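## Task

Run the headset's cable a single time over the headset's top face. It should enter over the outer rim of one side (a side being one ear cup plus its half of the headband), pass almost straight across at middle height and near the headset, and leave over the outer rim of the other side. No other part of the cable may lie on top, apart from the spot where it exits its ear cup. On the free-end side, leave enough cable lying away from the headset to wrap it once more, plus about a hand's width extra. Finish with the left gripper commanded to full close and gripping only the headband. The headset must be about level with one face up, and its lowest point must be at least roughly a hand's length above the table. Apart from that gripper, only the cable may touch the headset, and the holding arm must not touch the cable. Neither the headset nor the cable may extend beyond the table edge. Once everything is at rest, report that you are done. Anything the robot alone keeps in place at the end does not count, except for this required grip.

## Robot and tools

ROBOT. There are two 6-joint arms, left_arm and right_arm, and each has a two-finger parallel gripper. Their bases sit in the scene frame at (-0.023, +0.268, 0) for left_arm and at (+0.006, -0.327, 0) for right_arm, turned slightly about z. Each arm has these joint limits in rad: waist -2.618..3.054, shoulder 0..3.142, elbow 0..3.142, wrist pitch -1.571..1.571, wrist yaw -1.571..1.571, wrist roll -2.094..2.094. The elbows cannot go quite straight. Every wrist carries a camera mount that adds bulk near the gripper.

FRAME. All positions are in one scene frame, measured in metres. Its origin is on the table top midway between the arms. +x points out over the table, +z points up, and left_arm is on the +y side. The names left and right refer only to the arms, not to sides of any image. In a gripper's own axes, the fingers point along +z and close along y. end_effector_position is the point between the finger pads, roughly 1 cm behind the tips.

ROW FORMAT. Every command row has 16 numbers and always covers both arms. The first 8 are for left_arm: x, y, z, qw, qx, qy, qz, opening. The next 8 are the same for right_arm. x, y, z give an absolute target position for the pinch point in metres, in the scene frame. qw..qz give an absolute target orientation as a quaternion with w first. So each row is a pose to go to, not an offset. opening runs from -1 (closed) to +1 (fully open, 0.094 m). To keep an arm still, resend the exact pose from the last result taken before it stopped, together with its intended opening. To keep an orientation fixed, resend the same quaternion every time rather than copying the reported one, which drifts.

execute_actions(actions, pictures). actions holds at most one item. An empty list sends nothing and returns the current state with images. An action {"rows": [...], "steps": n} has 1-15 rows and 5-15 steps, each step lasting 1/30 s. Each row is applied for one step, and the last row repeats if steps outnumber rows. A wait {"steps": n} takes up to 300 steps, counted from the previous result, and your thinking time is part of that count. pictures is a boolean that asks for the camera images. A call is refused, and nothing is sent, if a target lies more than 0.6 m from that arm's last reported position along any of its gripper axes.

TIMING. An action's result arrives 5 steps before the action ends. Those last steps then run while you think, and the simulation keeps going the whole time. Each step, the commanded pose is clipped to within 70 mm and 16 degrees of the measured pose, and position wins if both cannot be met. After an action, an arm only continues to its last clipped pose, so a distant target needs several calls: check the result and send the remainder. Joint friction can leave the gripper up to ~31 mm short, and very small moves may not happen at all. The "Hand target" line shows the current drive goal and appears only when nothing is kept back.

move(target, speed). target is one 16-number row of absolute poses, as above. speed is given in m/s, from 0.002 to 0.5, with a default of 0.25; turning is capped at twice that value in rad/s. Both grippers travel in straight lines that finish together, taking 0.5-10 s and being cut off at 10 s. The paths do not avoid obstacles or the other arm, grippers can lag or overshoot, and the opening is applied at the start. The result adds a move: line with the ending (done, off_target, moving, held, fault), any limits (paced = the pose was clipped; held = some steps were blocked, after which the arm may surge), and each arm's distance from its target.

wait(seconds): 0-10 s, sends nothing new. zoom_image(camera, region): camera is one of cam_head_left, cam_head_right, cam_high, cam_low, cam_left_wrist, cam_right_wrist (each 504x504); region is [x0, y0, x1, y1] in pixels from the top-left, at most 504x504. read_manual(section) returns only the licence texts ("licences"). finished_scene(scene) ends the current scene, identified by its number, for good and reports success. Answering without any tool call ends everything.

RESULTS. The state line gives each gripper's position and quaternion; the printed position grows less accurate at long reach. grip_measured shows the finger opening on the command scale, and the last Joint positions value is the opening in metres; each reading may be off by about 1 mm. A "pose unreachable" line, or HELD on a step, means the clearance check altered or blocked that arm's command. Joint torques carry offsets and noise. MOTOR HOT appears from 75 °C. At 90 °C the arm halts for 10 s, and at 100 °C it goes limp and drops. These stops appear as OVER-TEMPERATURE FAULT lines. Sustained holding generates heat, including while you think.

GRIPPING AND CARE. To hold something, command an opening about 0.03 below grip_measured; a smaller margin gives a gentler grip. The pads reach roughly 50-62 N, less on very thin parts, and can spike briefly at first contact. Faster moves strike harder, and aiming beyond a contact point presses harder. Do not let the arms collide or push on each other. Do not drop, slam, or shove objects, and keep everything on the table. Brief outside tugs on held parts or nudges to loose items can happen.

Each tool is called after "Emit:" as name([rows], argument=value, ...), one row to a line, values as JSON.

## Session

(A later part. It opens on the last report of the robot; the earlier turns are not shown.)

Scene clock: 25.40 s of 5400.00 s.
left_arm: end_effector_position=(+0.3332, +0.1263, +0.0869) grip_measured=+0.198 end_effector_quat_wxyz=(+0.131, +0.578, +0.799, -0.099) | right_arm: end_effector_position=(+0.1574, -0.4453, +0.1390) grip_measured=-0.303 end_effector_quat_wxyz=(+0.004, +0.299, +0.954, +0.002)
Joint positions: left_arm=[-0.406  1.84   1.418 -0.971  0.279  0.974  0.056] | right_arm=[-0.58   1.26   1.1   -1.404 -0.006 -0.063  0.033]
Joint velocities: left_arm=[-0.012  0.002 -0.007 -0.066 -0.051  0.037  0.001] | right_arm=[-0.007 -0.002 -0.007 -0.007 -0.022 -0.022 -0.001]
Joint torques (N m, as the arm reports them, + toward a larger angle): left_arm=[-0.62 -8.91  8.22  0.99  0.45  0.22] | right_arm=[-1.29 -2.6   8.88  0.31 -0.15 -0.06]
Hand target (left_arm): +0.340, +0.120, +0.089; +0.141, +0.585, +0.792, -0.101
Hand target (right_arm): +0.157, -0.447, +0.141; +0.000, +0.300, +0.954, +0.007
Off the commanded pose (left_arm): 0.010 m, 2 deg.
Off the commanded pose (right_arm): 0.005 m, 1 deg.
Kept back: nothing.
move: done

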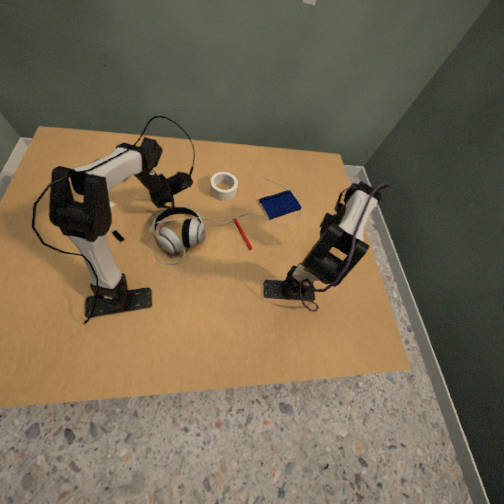

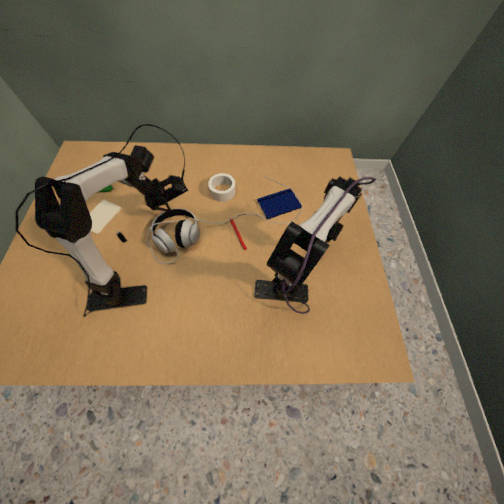

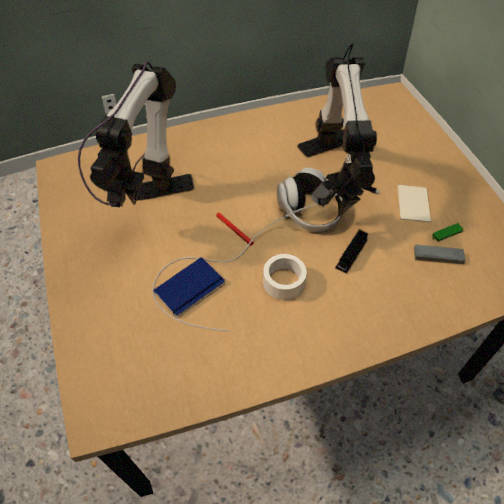

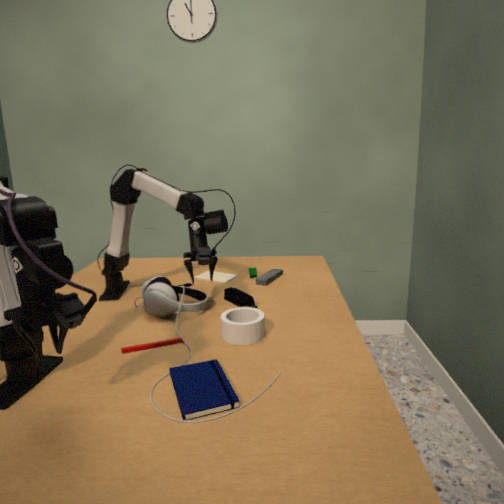

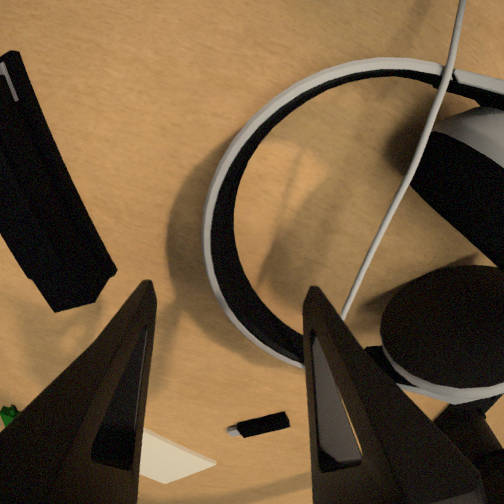

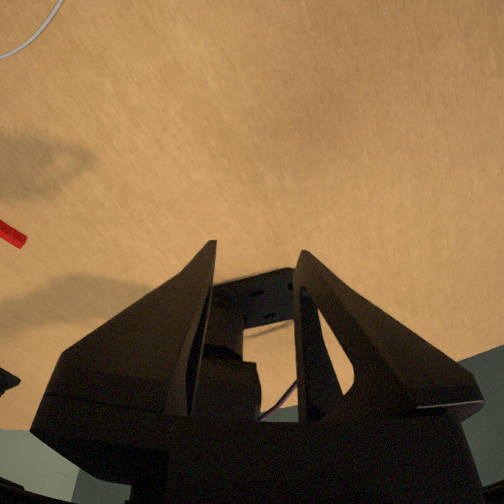

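Emit:
move(target=[0.338,0.1,0.015,0.133,0.633,0.755,-0.112,0.2,0.16,-0.45,0.14,0,0.3,0.954,0,-0.3], speed=0.1)

Emit:
zoom_image(camera="cam_high", region=[240,130,420,280])

Scene clock: 26.93 s of 5400.00 s.
left_arm: end_effector_position=(+0.3438, +0.1034, +0.0248) grip_measured=+0.198 end_effector_quat_wxyz=(+0.140, +0.627, +0.759, -0.103) | right_arm: end_effector_position=(+0.1575, -0.4454, +0.1374) grip_measured=-0.303 end_effector_quat_wxyz=(-0.001, +0.298, +0.955, +0.003)
Joint positions: left_arm=[-0.448  1.97   1.333 -0.748  0.297  1.057  0.056] | right_arm=[-0.58   1.27   1.1   -1.404 -0.006 -0.066  0.033]
Joint velocities: left_arm=[-0.007 -0.022 -0.007 -0.095 -0.007  0.081  0.   ] | right_arm=[ 0.002 -0.002 -0.002  0.007 -0.007  0.051 -0.   ]
Joint torques (N m, as the arm reports them, + toward a larger angle): left_arm=[ -0.61 -10.09   4.88   1.04   0.47   0.19] | right_arm=[-0.66 -2.74  9.22  0.38 -0.06  0.03]
Hand target (left_arm): +0.337, +0.100, +0.015; +0.133, +0.633, +0.755, -0.111
Hand target (right_arm): +0.160, -0.450, +0.140; +0.000, +0.300, +0.954, -0.000
Off the commanded pose (left_arm): 0.012 m, 2 deg.
Off the commanded pose (right_arm): 0.006 m, 0 deg.
Kept back: nothing.
move: off_target (left_arm)

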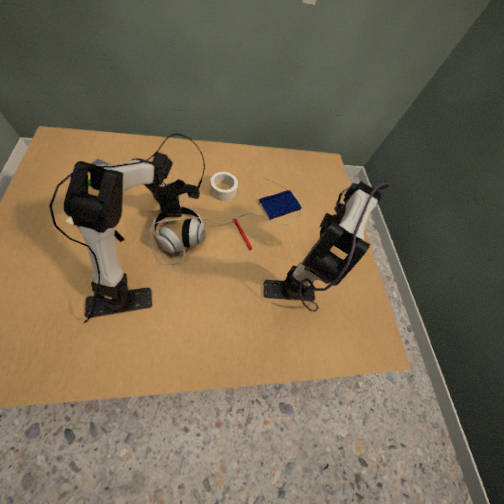

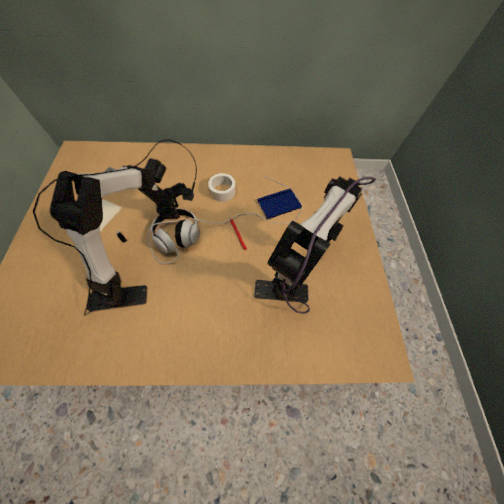

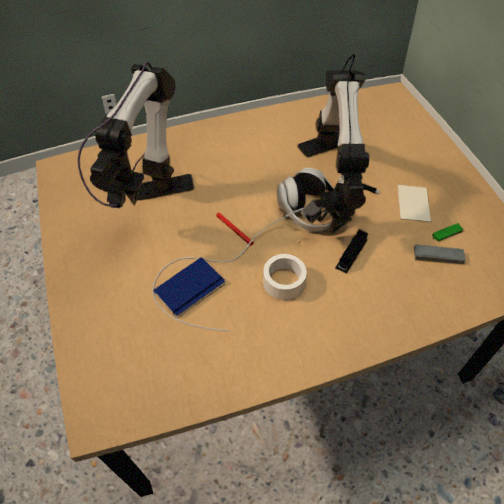

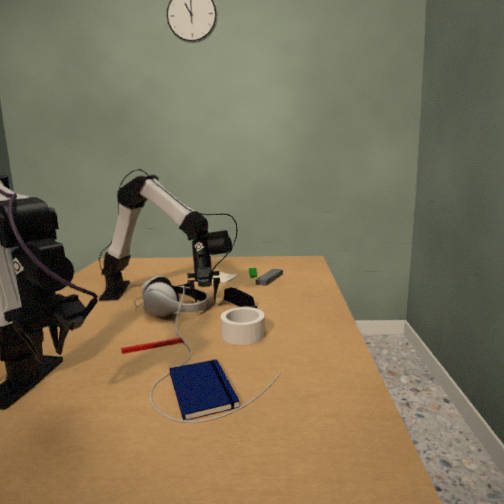

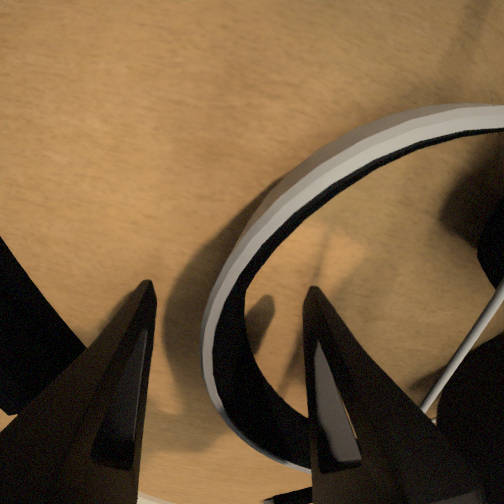

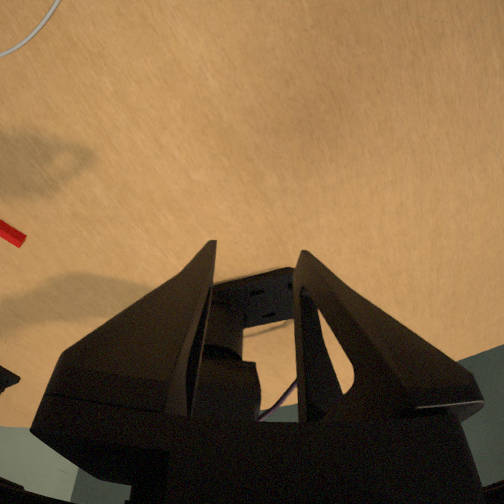

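Region (240, 130, 420, 280) of cam_high's 504x504 image, scaled by 2.800, with more detail than that image has.

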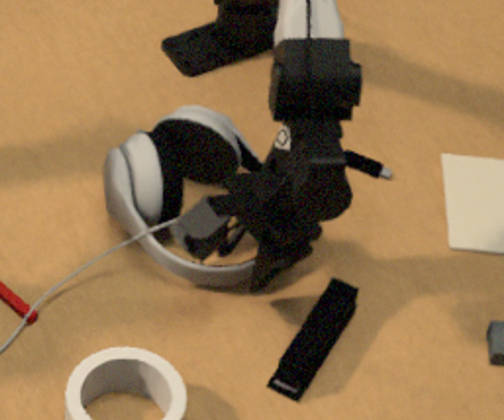

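Emit:
move(target=[0.338,0.105,0.006,0.133,0.633,0.755,-0.112,0,0.16,-0.45,0.14,0,0.3,0.954,0,-0.3], speed=0.05)

Emit:
move(target=[0.338,0.105,0.006,0.133,0.633,0.755,-0.112,-1,0.16,-0.45,0.14,0,0.3,0.954,0,-0.3])

Emit:
move(target=[0.27,0,0.27,0.149,0.507,0.844,-0.09,-1,0.16,-0.45,0.14,0,0.3,0.954,0,-0.3], speed=0.1)

Emit:
zoom_image(camera="cam_head_left", region=[110,120,310,290])

Emit:
zoom_image(camera="cam_high", region=[190,70,390,270])

Scene clock: 28.13 s of 5400.00 s.
left_arm: end_effector_position=(+0.3430, +0.1031, +0.0175) grip_measured=+0.002 end_effector_quat_wxyz=(+0.140, +0.632, +0.755, -0.103) | right_arm: end_effector_position=(+0.1575, -0.4454, +0.1374) grip_measured=-0.303 end_effector_quat_wxyz=(-0.001, +0.298, +0.955, +0.003)
Joint positions: left_arm=[-0.448  1.98   1.315 -0.721  0.3    1.07   0.047] | right_arm=[-0.58   1.27   1.1   -1.404 -0.006 -0.066  0.033]
Joint velocities: left_arm=[-0.007 -0.017 -0.002 -0.007 -0.066  0.051 -0.001] | right_arm=[ 0.002 -0.002 -0.012 -0.007 -0.022 -0.022  0.   ]
Joint torques (N m, as the arm reports them, + toward a larger angle): left_arm=[ 0.28 -9.96  4.61  1.04  0.52  0.24] | right_arm=[-0.68 -2.72  9.21  0.38 -0.06  0.02]
Hand target (left_arm): +0.338, +0.105, +0.007; +0.133, +0.633, +0.755, -0.112
Hand target (right_arm): +0.160, -0.450, +0.140; +0.000, +0.300, +0.954, -0.000
Off the commanded pose (left_arm): 0.013 m, 1 deg.
Off the commanded pose (right_arm): 0.006 m, 0 deg.
Kept back: nothing.
move: off_target (left_arm)

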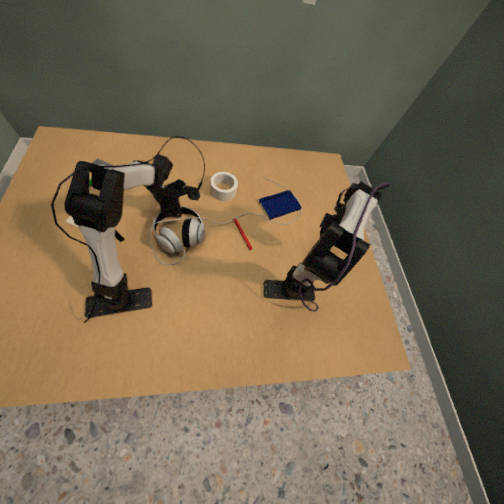

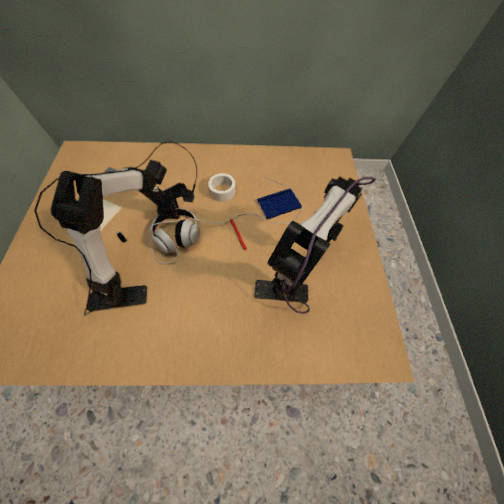

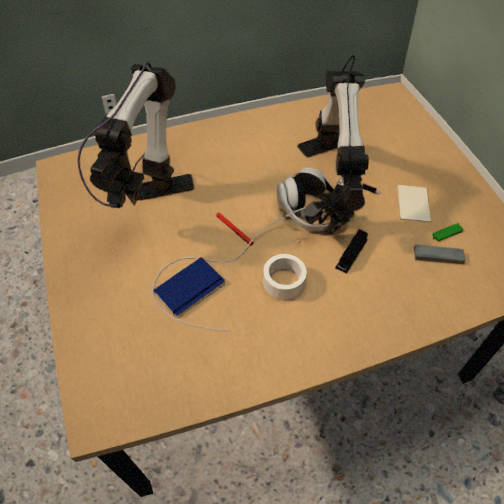

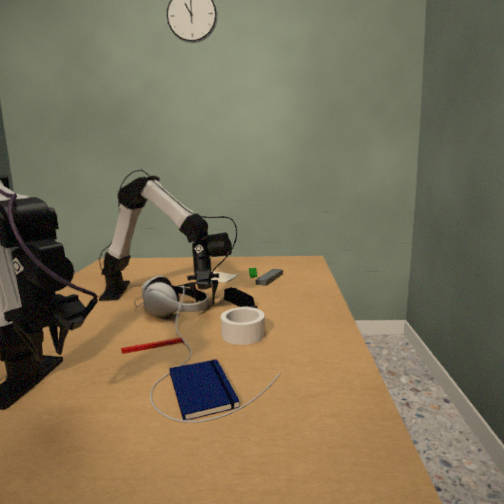

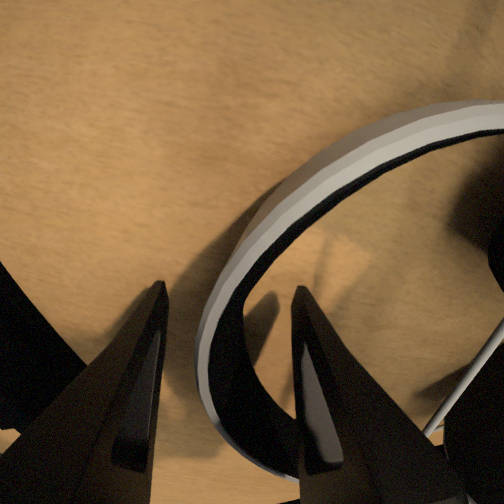

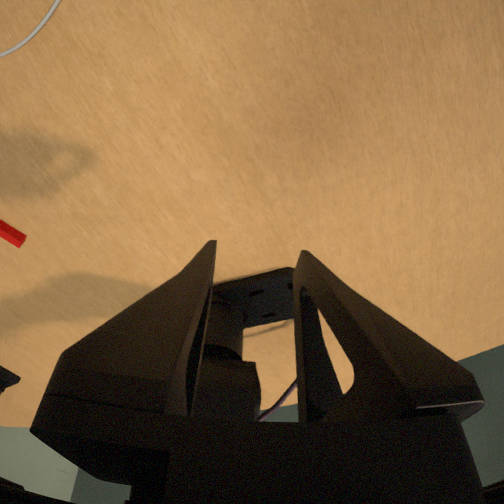

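Scene clock: 28.83 s of 5400.00 s.
left_arm: end_effector_position=(+0.3362, +0.0989, +0.0219) grip_measured=-0.757 end_effector_quat_wxyz=(+0.140, +0.625, +0.757, -0.128) | right_arm: end_effector_position=(+0.1575, -0.4454, +0.1374) grip_measured=-0.303 end_effector_quat_wxyz=(-0.001, +0.298, +0.955, +0.003)
Joint positions: left_arm=[-0.444  1.972  1.315 -0.747  0.345  1.057  0.011] | right_arm=[-0.58   1.27   1.1   -1.404 -0.006 -0.066  0.033]
Joint velocities: left_arm=[ 0.022  0.002  0.007  0.051  0.007  0.022 -0.001] | right_arm=[ 0.002  0.002  0.007 -0.037  0.037 -0.139  0.001]
Joint torques (N m, as the arm reports them, + toward a larger angle): left_arm=[ 0.04 -9.17  4.72  1.25 -0.02  0.39] | right_arm=[-0.67 -2.72  9.21  0.38 -0.06  0.02]
Hand target (left_arm): +0.337, +0.105, +0.007; +0.132, +0.633, +0.755, -0.113
Hand target (right_arm): +0.160, -0.450, +0.140; +0.000, +0.300, +0.954, -0.000
Off the commanded pose (left_arm): 0.017 m, 2 deg.
Off the commanded pose (right_arm): 0.006 m, 0 deg.
Kept back: nothing.
move: off_target (left_arm)

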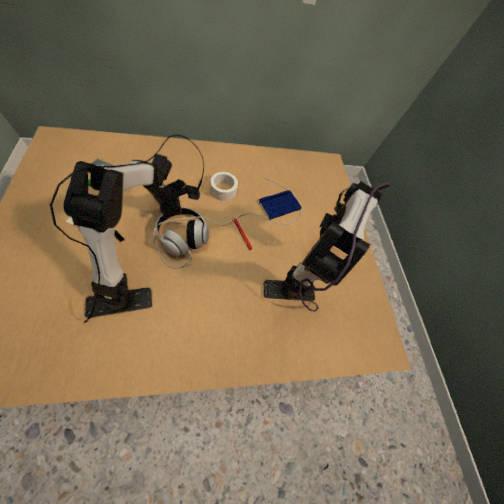

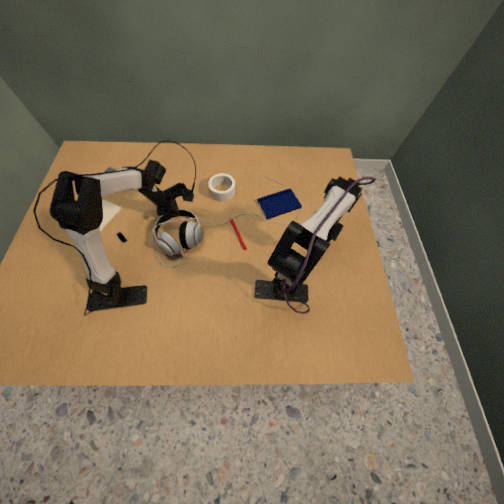

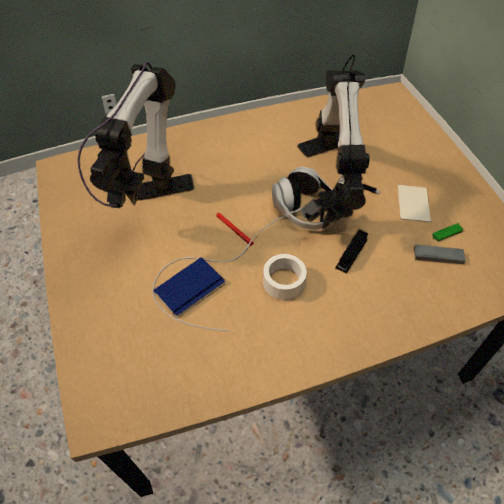

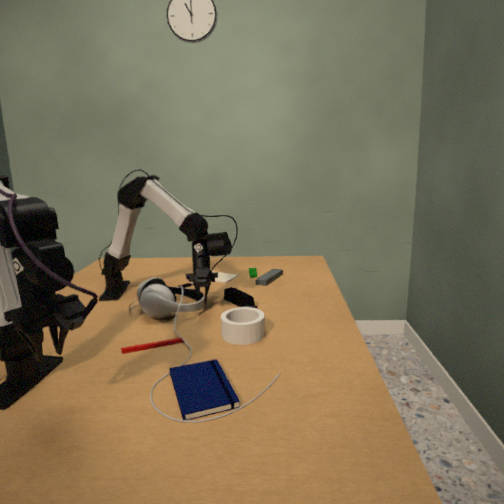

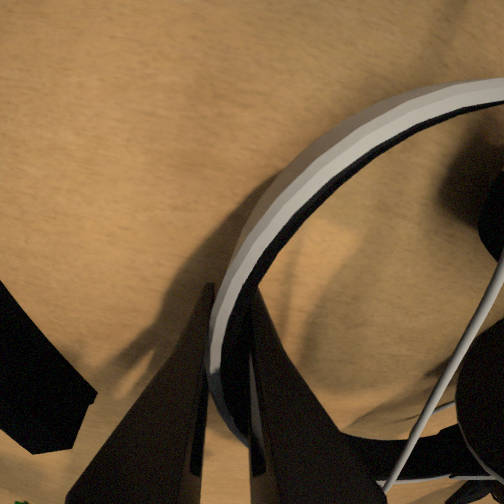

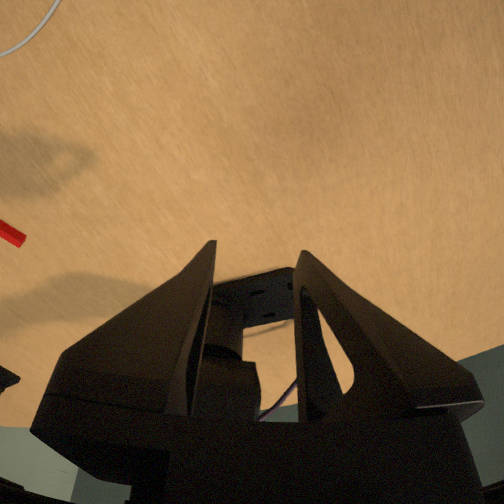

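Scene clock: 32.20 s of 5400.00 s.
left_arm: end_effector_position=(+0.2757, +0.0059, +0.2637) grip_measured=-0.798 end_effector_quat_wxyz=(+0.149, +0.513, +0.843, -0.072) | right_arm: end_effector_position=(+0.1575, -0.4454, +0.1374) grip_measured=-0.303 end_effector_quat_wxyz=(-0.001, +0.298, +0.955, +0.003)
Joint positions: left_arm=[-0.827  1.907  2.226 -1.573  0.102  0.401  0.01 ] | right_arm=[-0.58   1.27   1.1   -1.404 -0.006 -0.066  0.033]
Joint velocities: left_arm=[ 0.002 -0.017 -0.012  0.066  0.022 -0.066 -0.   ] | right_arm=[-0.007 -0.007 -0.007 -0.022 -0.007 -0.11  -0.   ]
Joint torques (N m, as the arm reports them, + toward a larger angle): left_arm=[-0.53 -9.64  7.94  1.17  0.44 -0.12] | right_arm=[-0.67 -2.72  9.22  0.38 -0.06  0.02]
Hand target (left_arm): +0.273, +0.000, +0.270; +0.154, +0.507, +0.844, -0.086
Hand target (right_arm): +0.160, -0.450, +0.140; +0.000, +0.300, +0.954, -0.000
Off the commanded pose (left_arm): 0.010 m, 2 deg.
Off the commanded pose (right_arm): 0.006 m, 0 deg.
joint sent to its limit (left arm) — the command would take joint 4 (wrist pitch) past its lower limit, so that joint was sent only as far as its limit.
Kept back: nothing.
move: done

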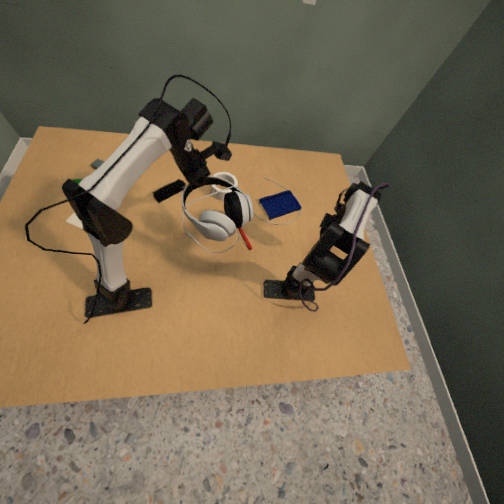

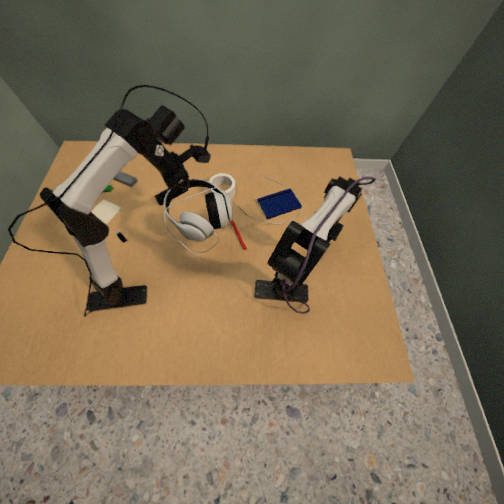

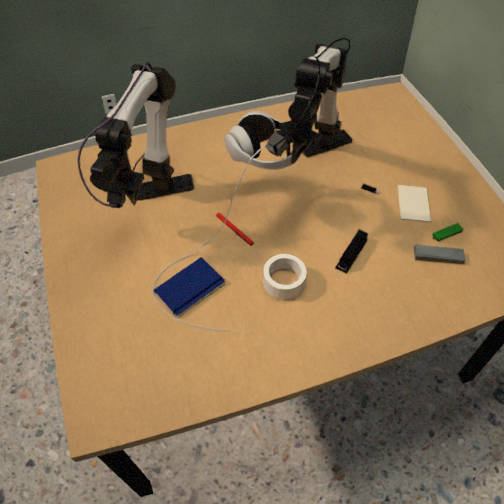

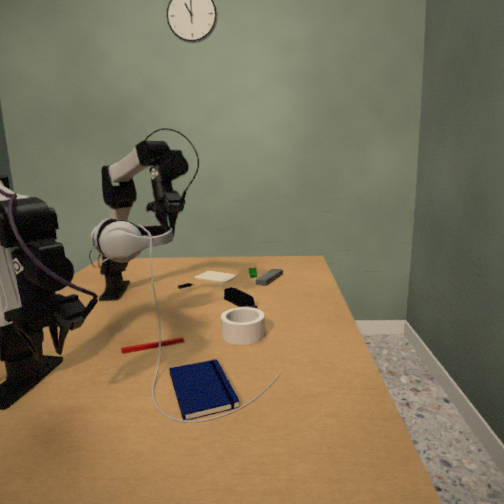

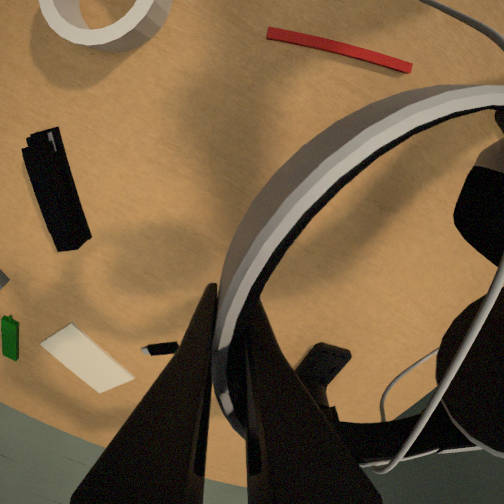

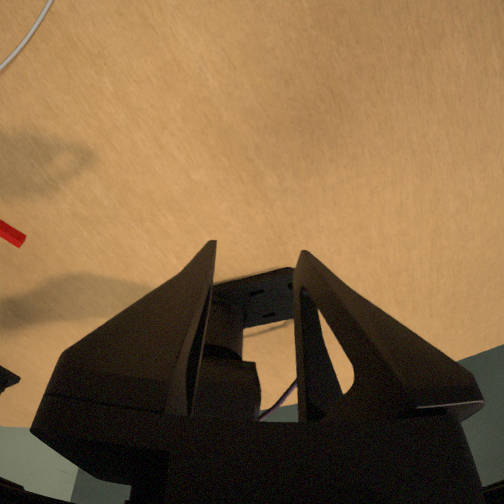

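Region (110, 120, 310, 290) of cam_head_left's 504x504 image, scaled by 2.520, with more detail than that image has; it fills the top 428 rows of this view, and the rest is white.

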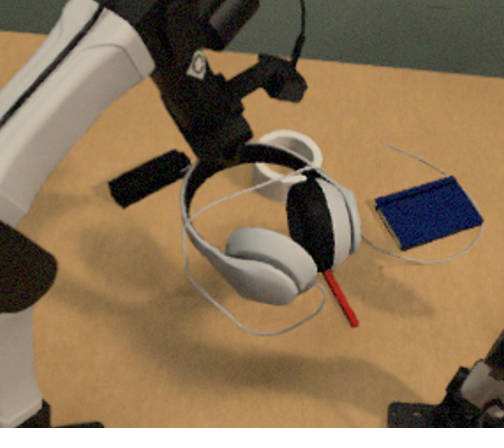

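Region (190, 70, 390, 270) of cam_high's 504x504 image, scaled by 2.520, with more detail than that image has.

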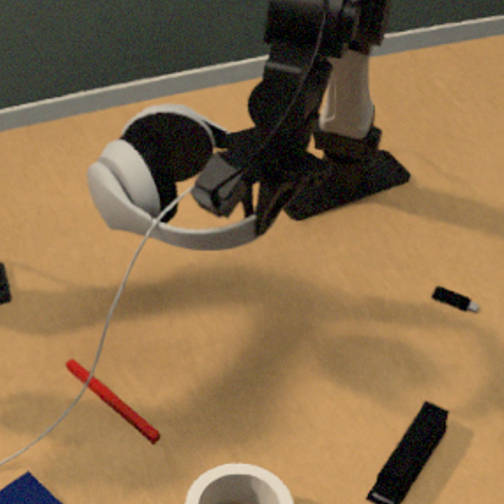

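Emit:
wait(seconds=1.5)

Emit:
finished_scene(scene=1)

Scene clock: 33.90 s of 5400.00 s.
left_arm: end_effector_position=(+0.2755, +0.0062, +0.2636) grip_measured=-0.798 end_effector_quat_wxyz=(+0.148, +0.512, +0.843, -0.071) | right_arm: end_effector_position=(+0.1575, -0.4454, +0.1374) grip_measured=-0.303 end_effector_quat_wxyz=(-0.001, +0.298, +0.955, +0.003)
Joint positions: left_arm=[-0.827  1.907  2.226 -1.574  0.102  0.401  0.01 ] | right_arm=[-0.58   1.27   1.1   -1.404 -0.006 -0.066  0.033]
Joint velocities: left_arm=[-0.022  0.012  0.007 -0.051 -0.051  0.022 -0.   ] | right_arm=[ 0.002  0.012  0.002 -0.051 -0.022 -0.007  0.   ]
Joint torques (N m, as the arm reports them, + toward a larger angle): left_arm=[-0.52 -9.79  7.96  1.15  0.44 -0.13] | right_arm=[-0.67 -2.73  9.21  0.38 -0.06  0.02]
Hand target (left_arm): +0.273, +0.000, +0.270; +0.153, +0.507, +0.844, -0.086
Hand target (right_arm): +0.160, -0.450, +0.140; +0.000, +0.300, +0.954, -0.000
Off the commanded pose (left_arm): 0.010 m, 2 deg.
Off the commanded pose (right_arm): 0.006 m, 0 deg.
Kept back: nothing.
Steps of this call (steps 1 to 51: nothing new was sent). Readings (end_effector_position):
1: left_arm (+0.2756, +0.0060, +0.2637) | right_arm (+0.1575, -0.4454, +0.1374)
2: left_arm (+0.2756, +0.0060, +0.2636) | right_arm (+0.1575, -0.4454, +0.1374)
4: left_arm (+0.2755, +0.0061, +0.2636) | right_arm (+0.1575, -0.4454, +0.1374)
8: left_arm (+0.2755, +0.0061, +0.2636) | right_arm (+0.1575, -0.4454, +0.1374)
51: the state above

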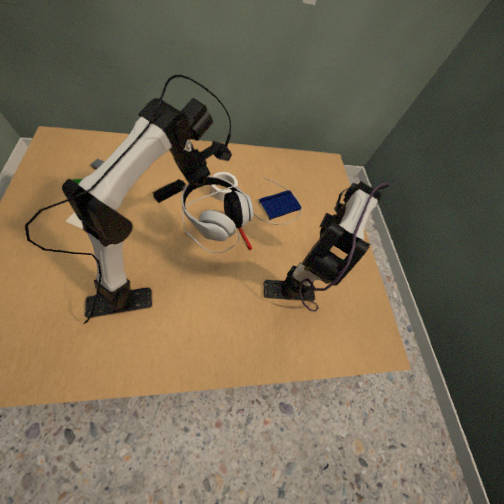

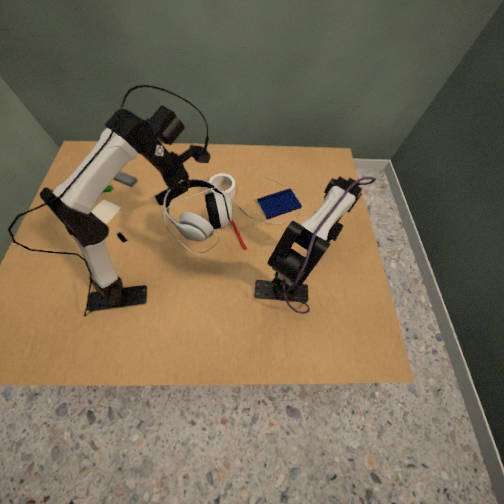

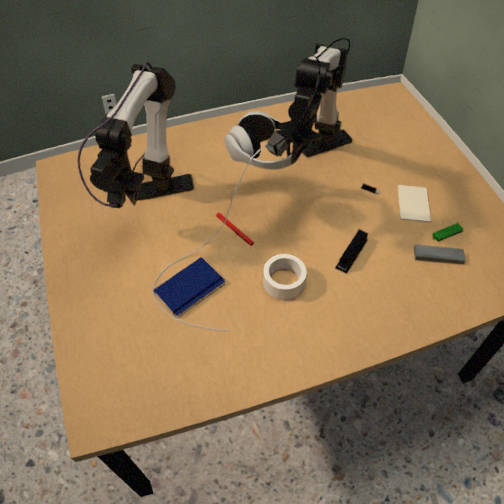

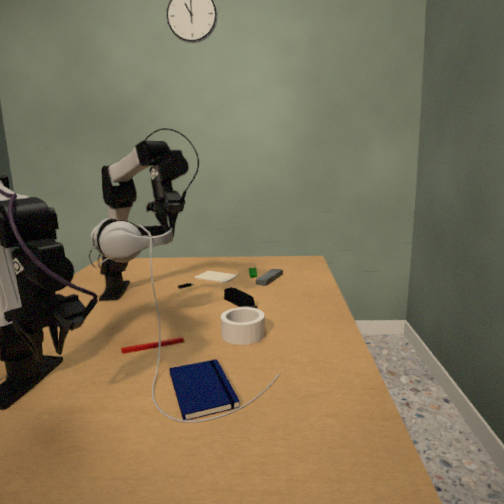

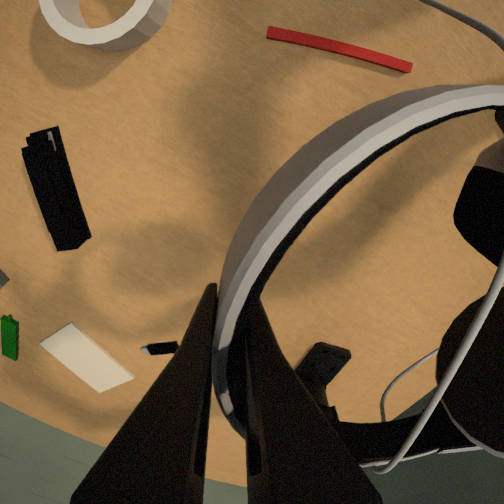

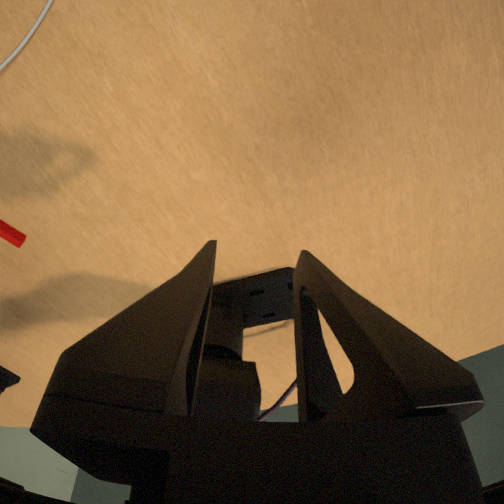

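The scene is finished: the task was done.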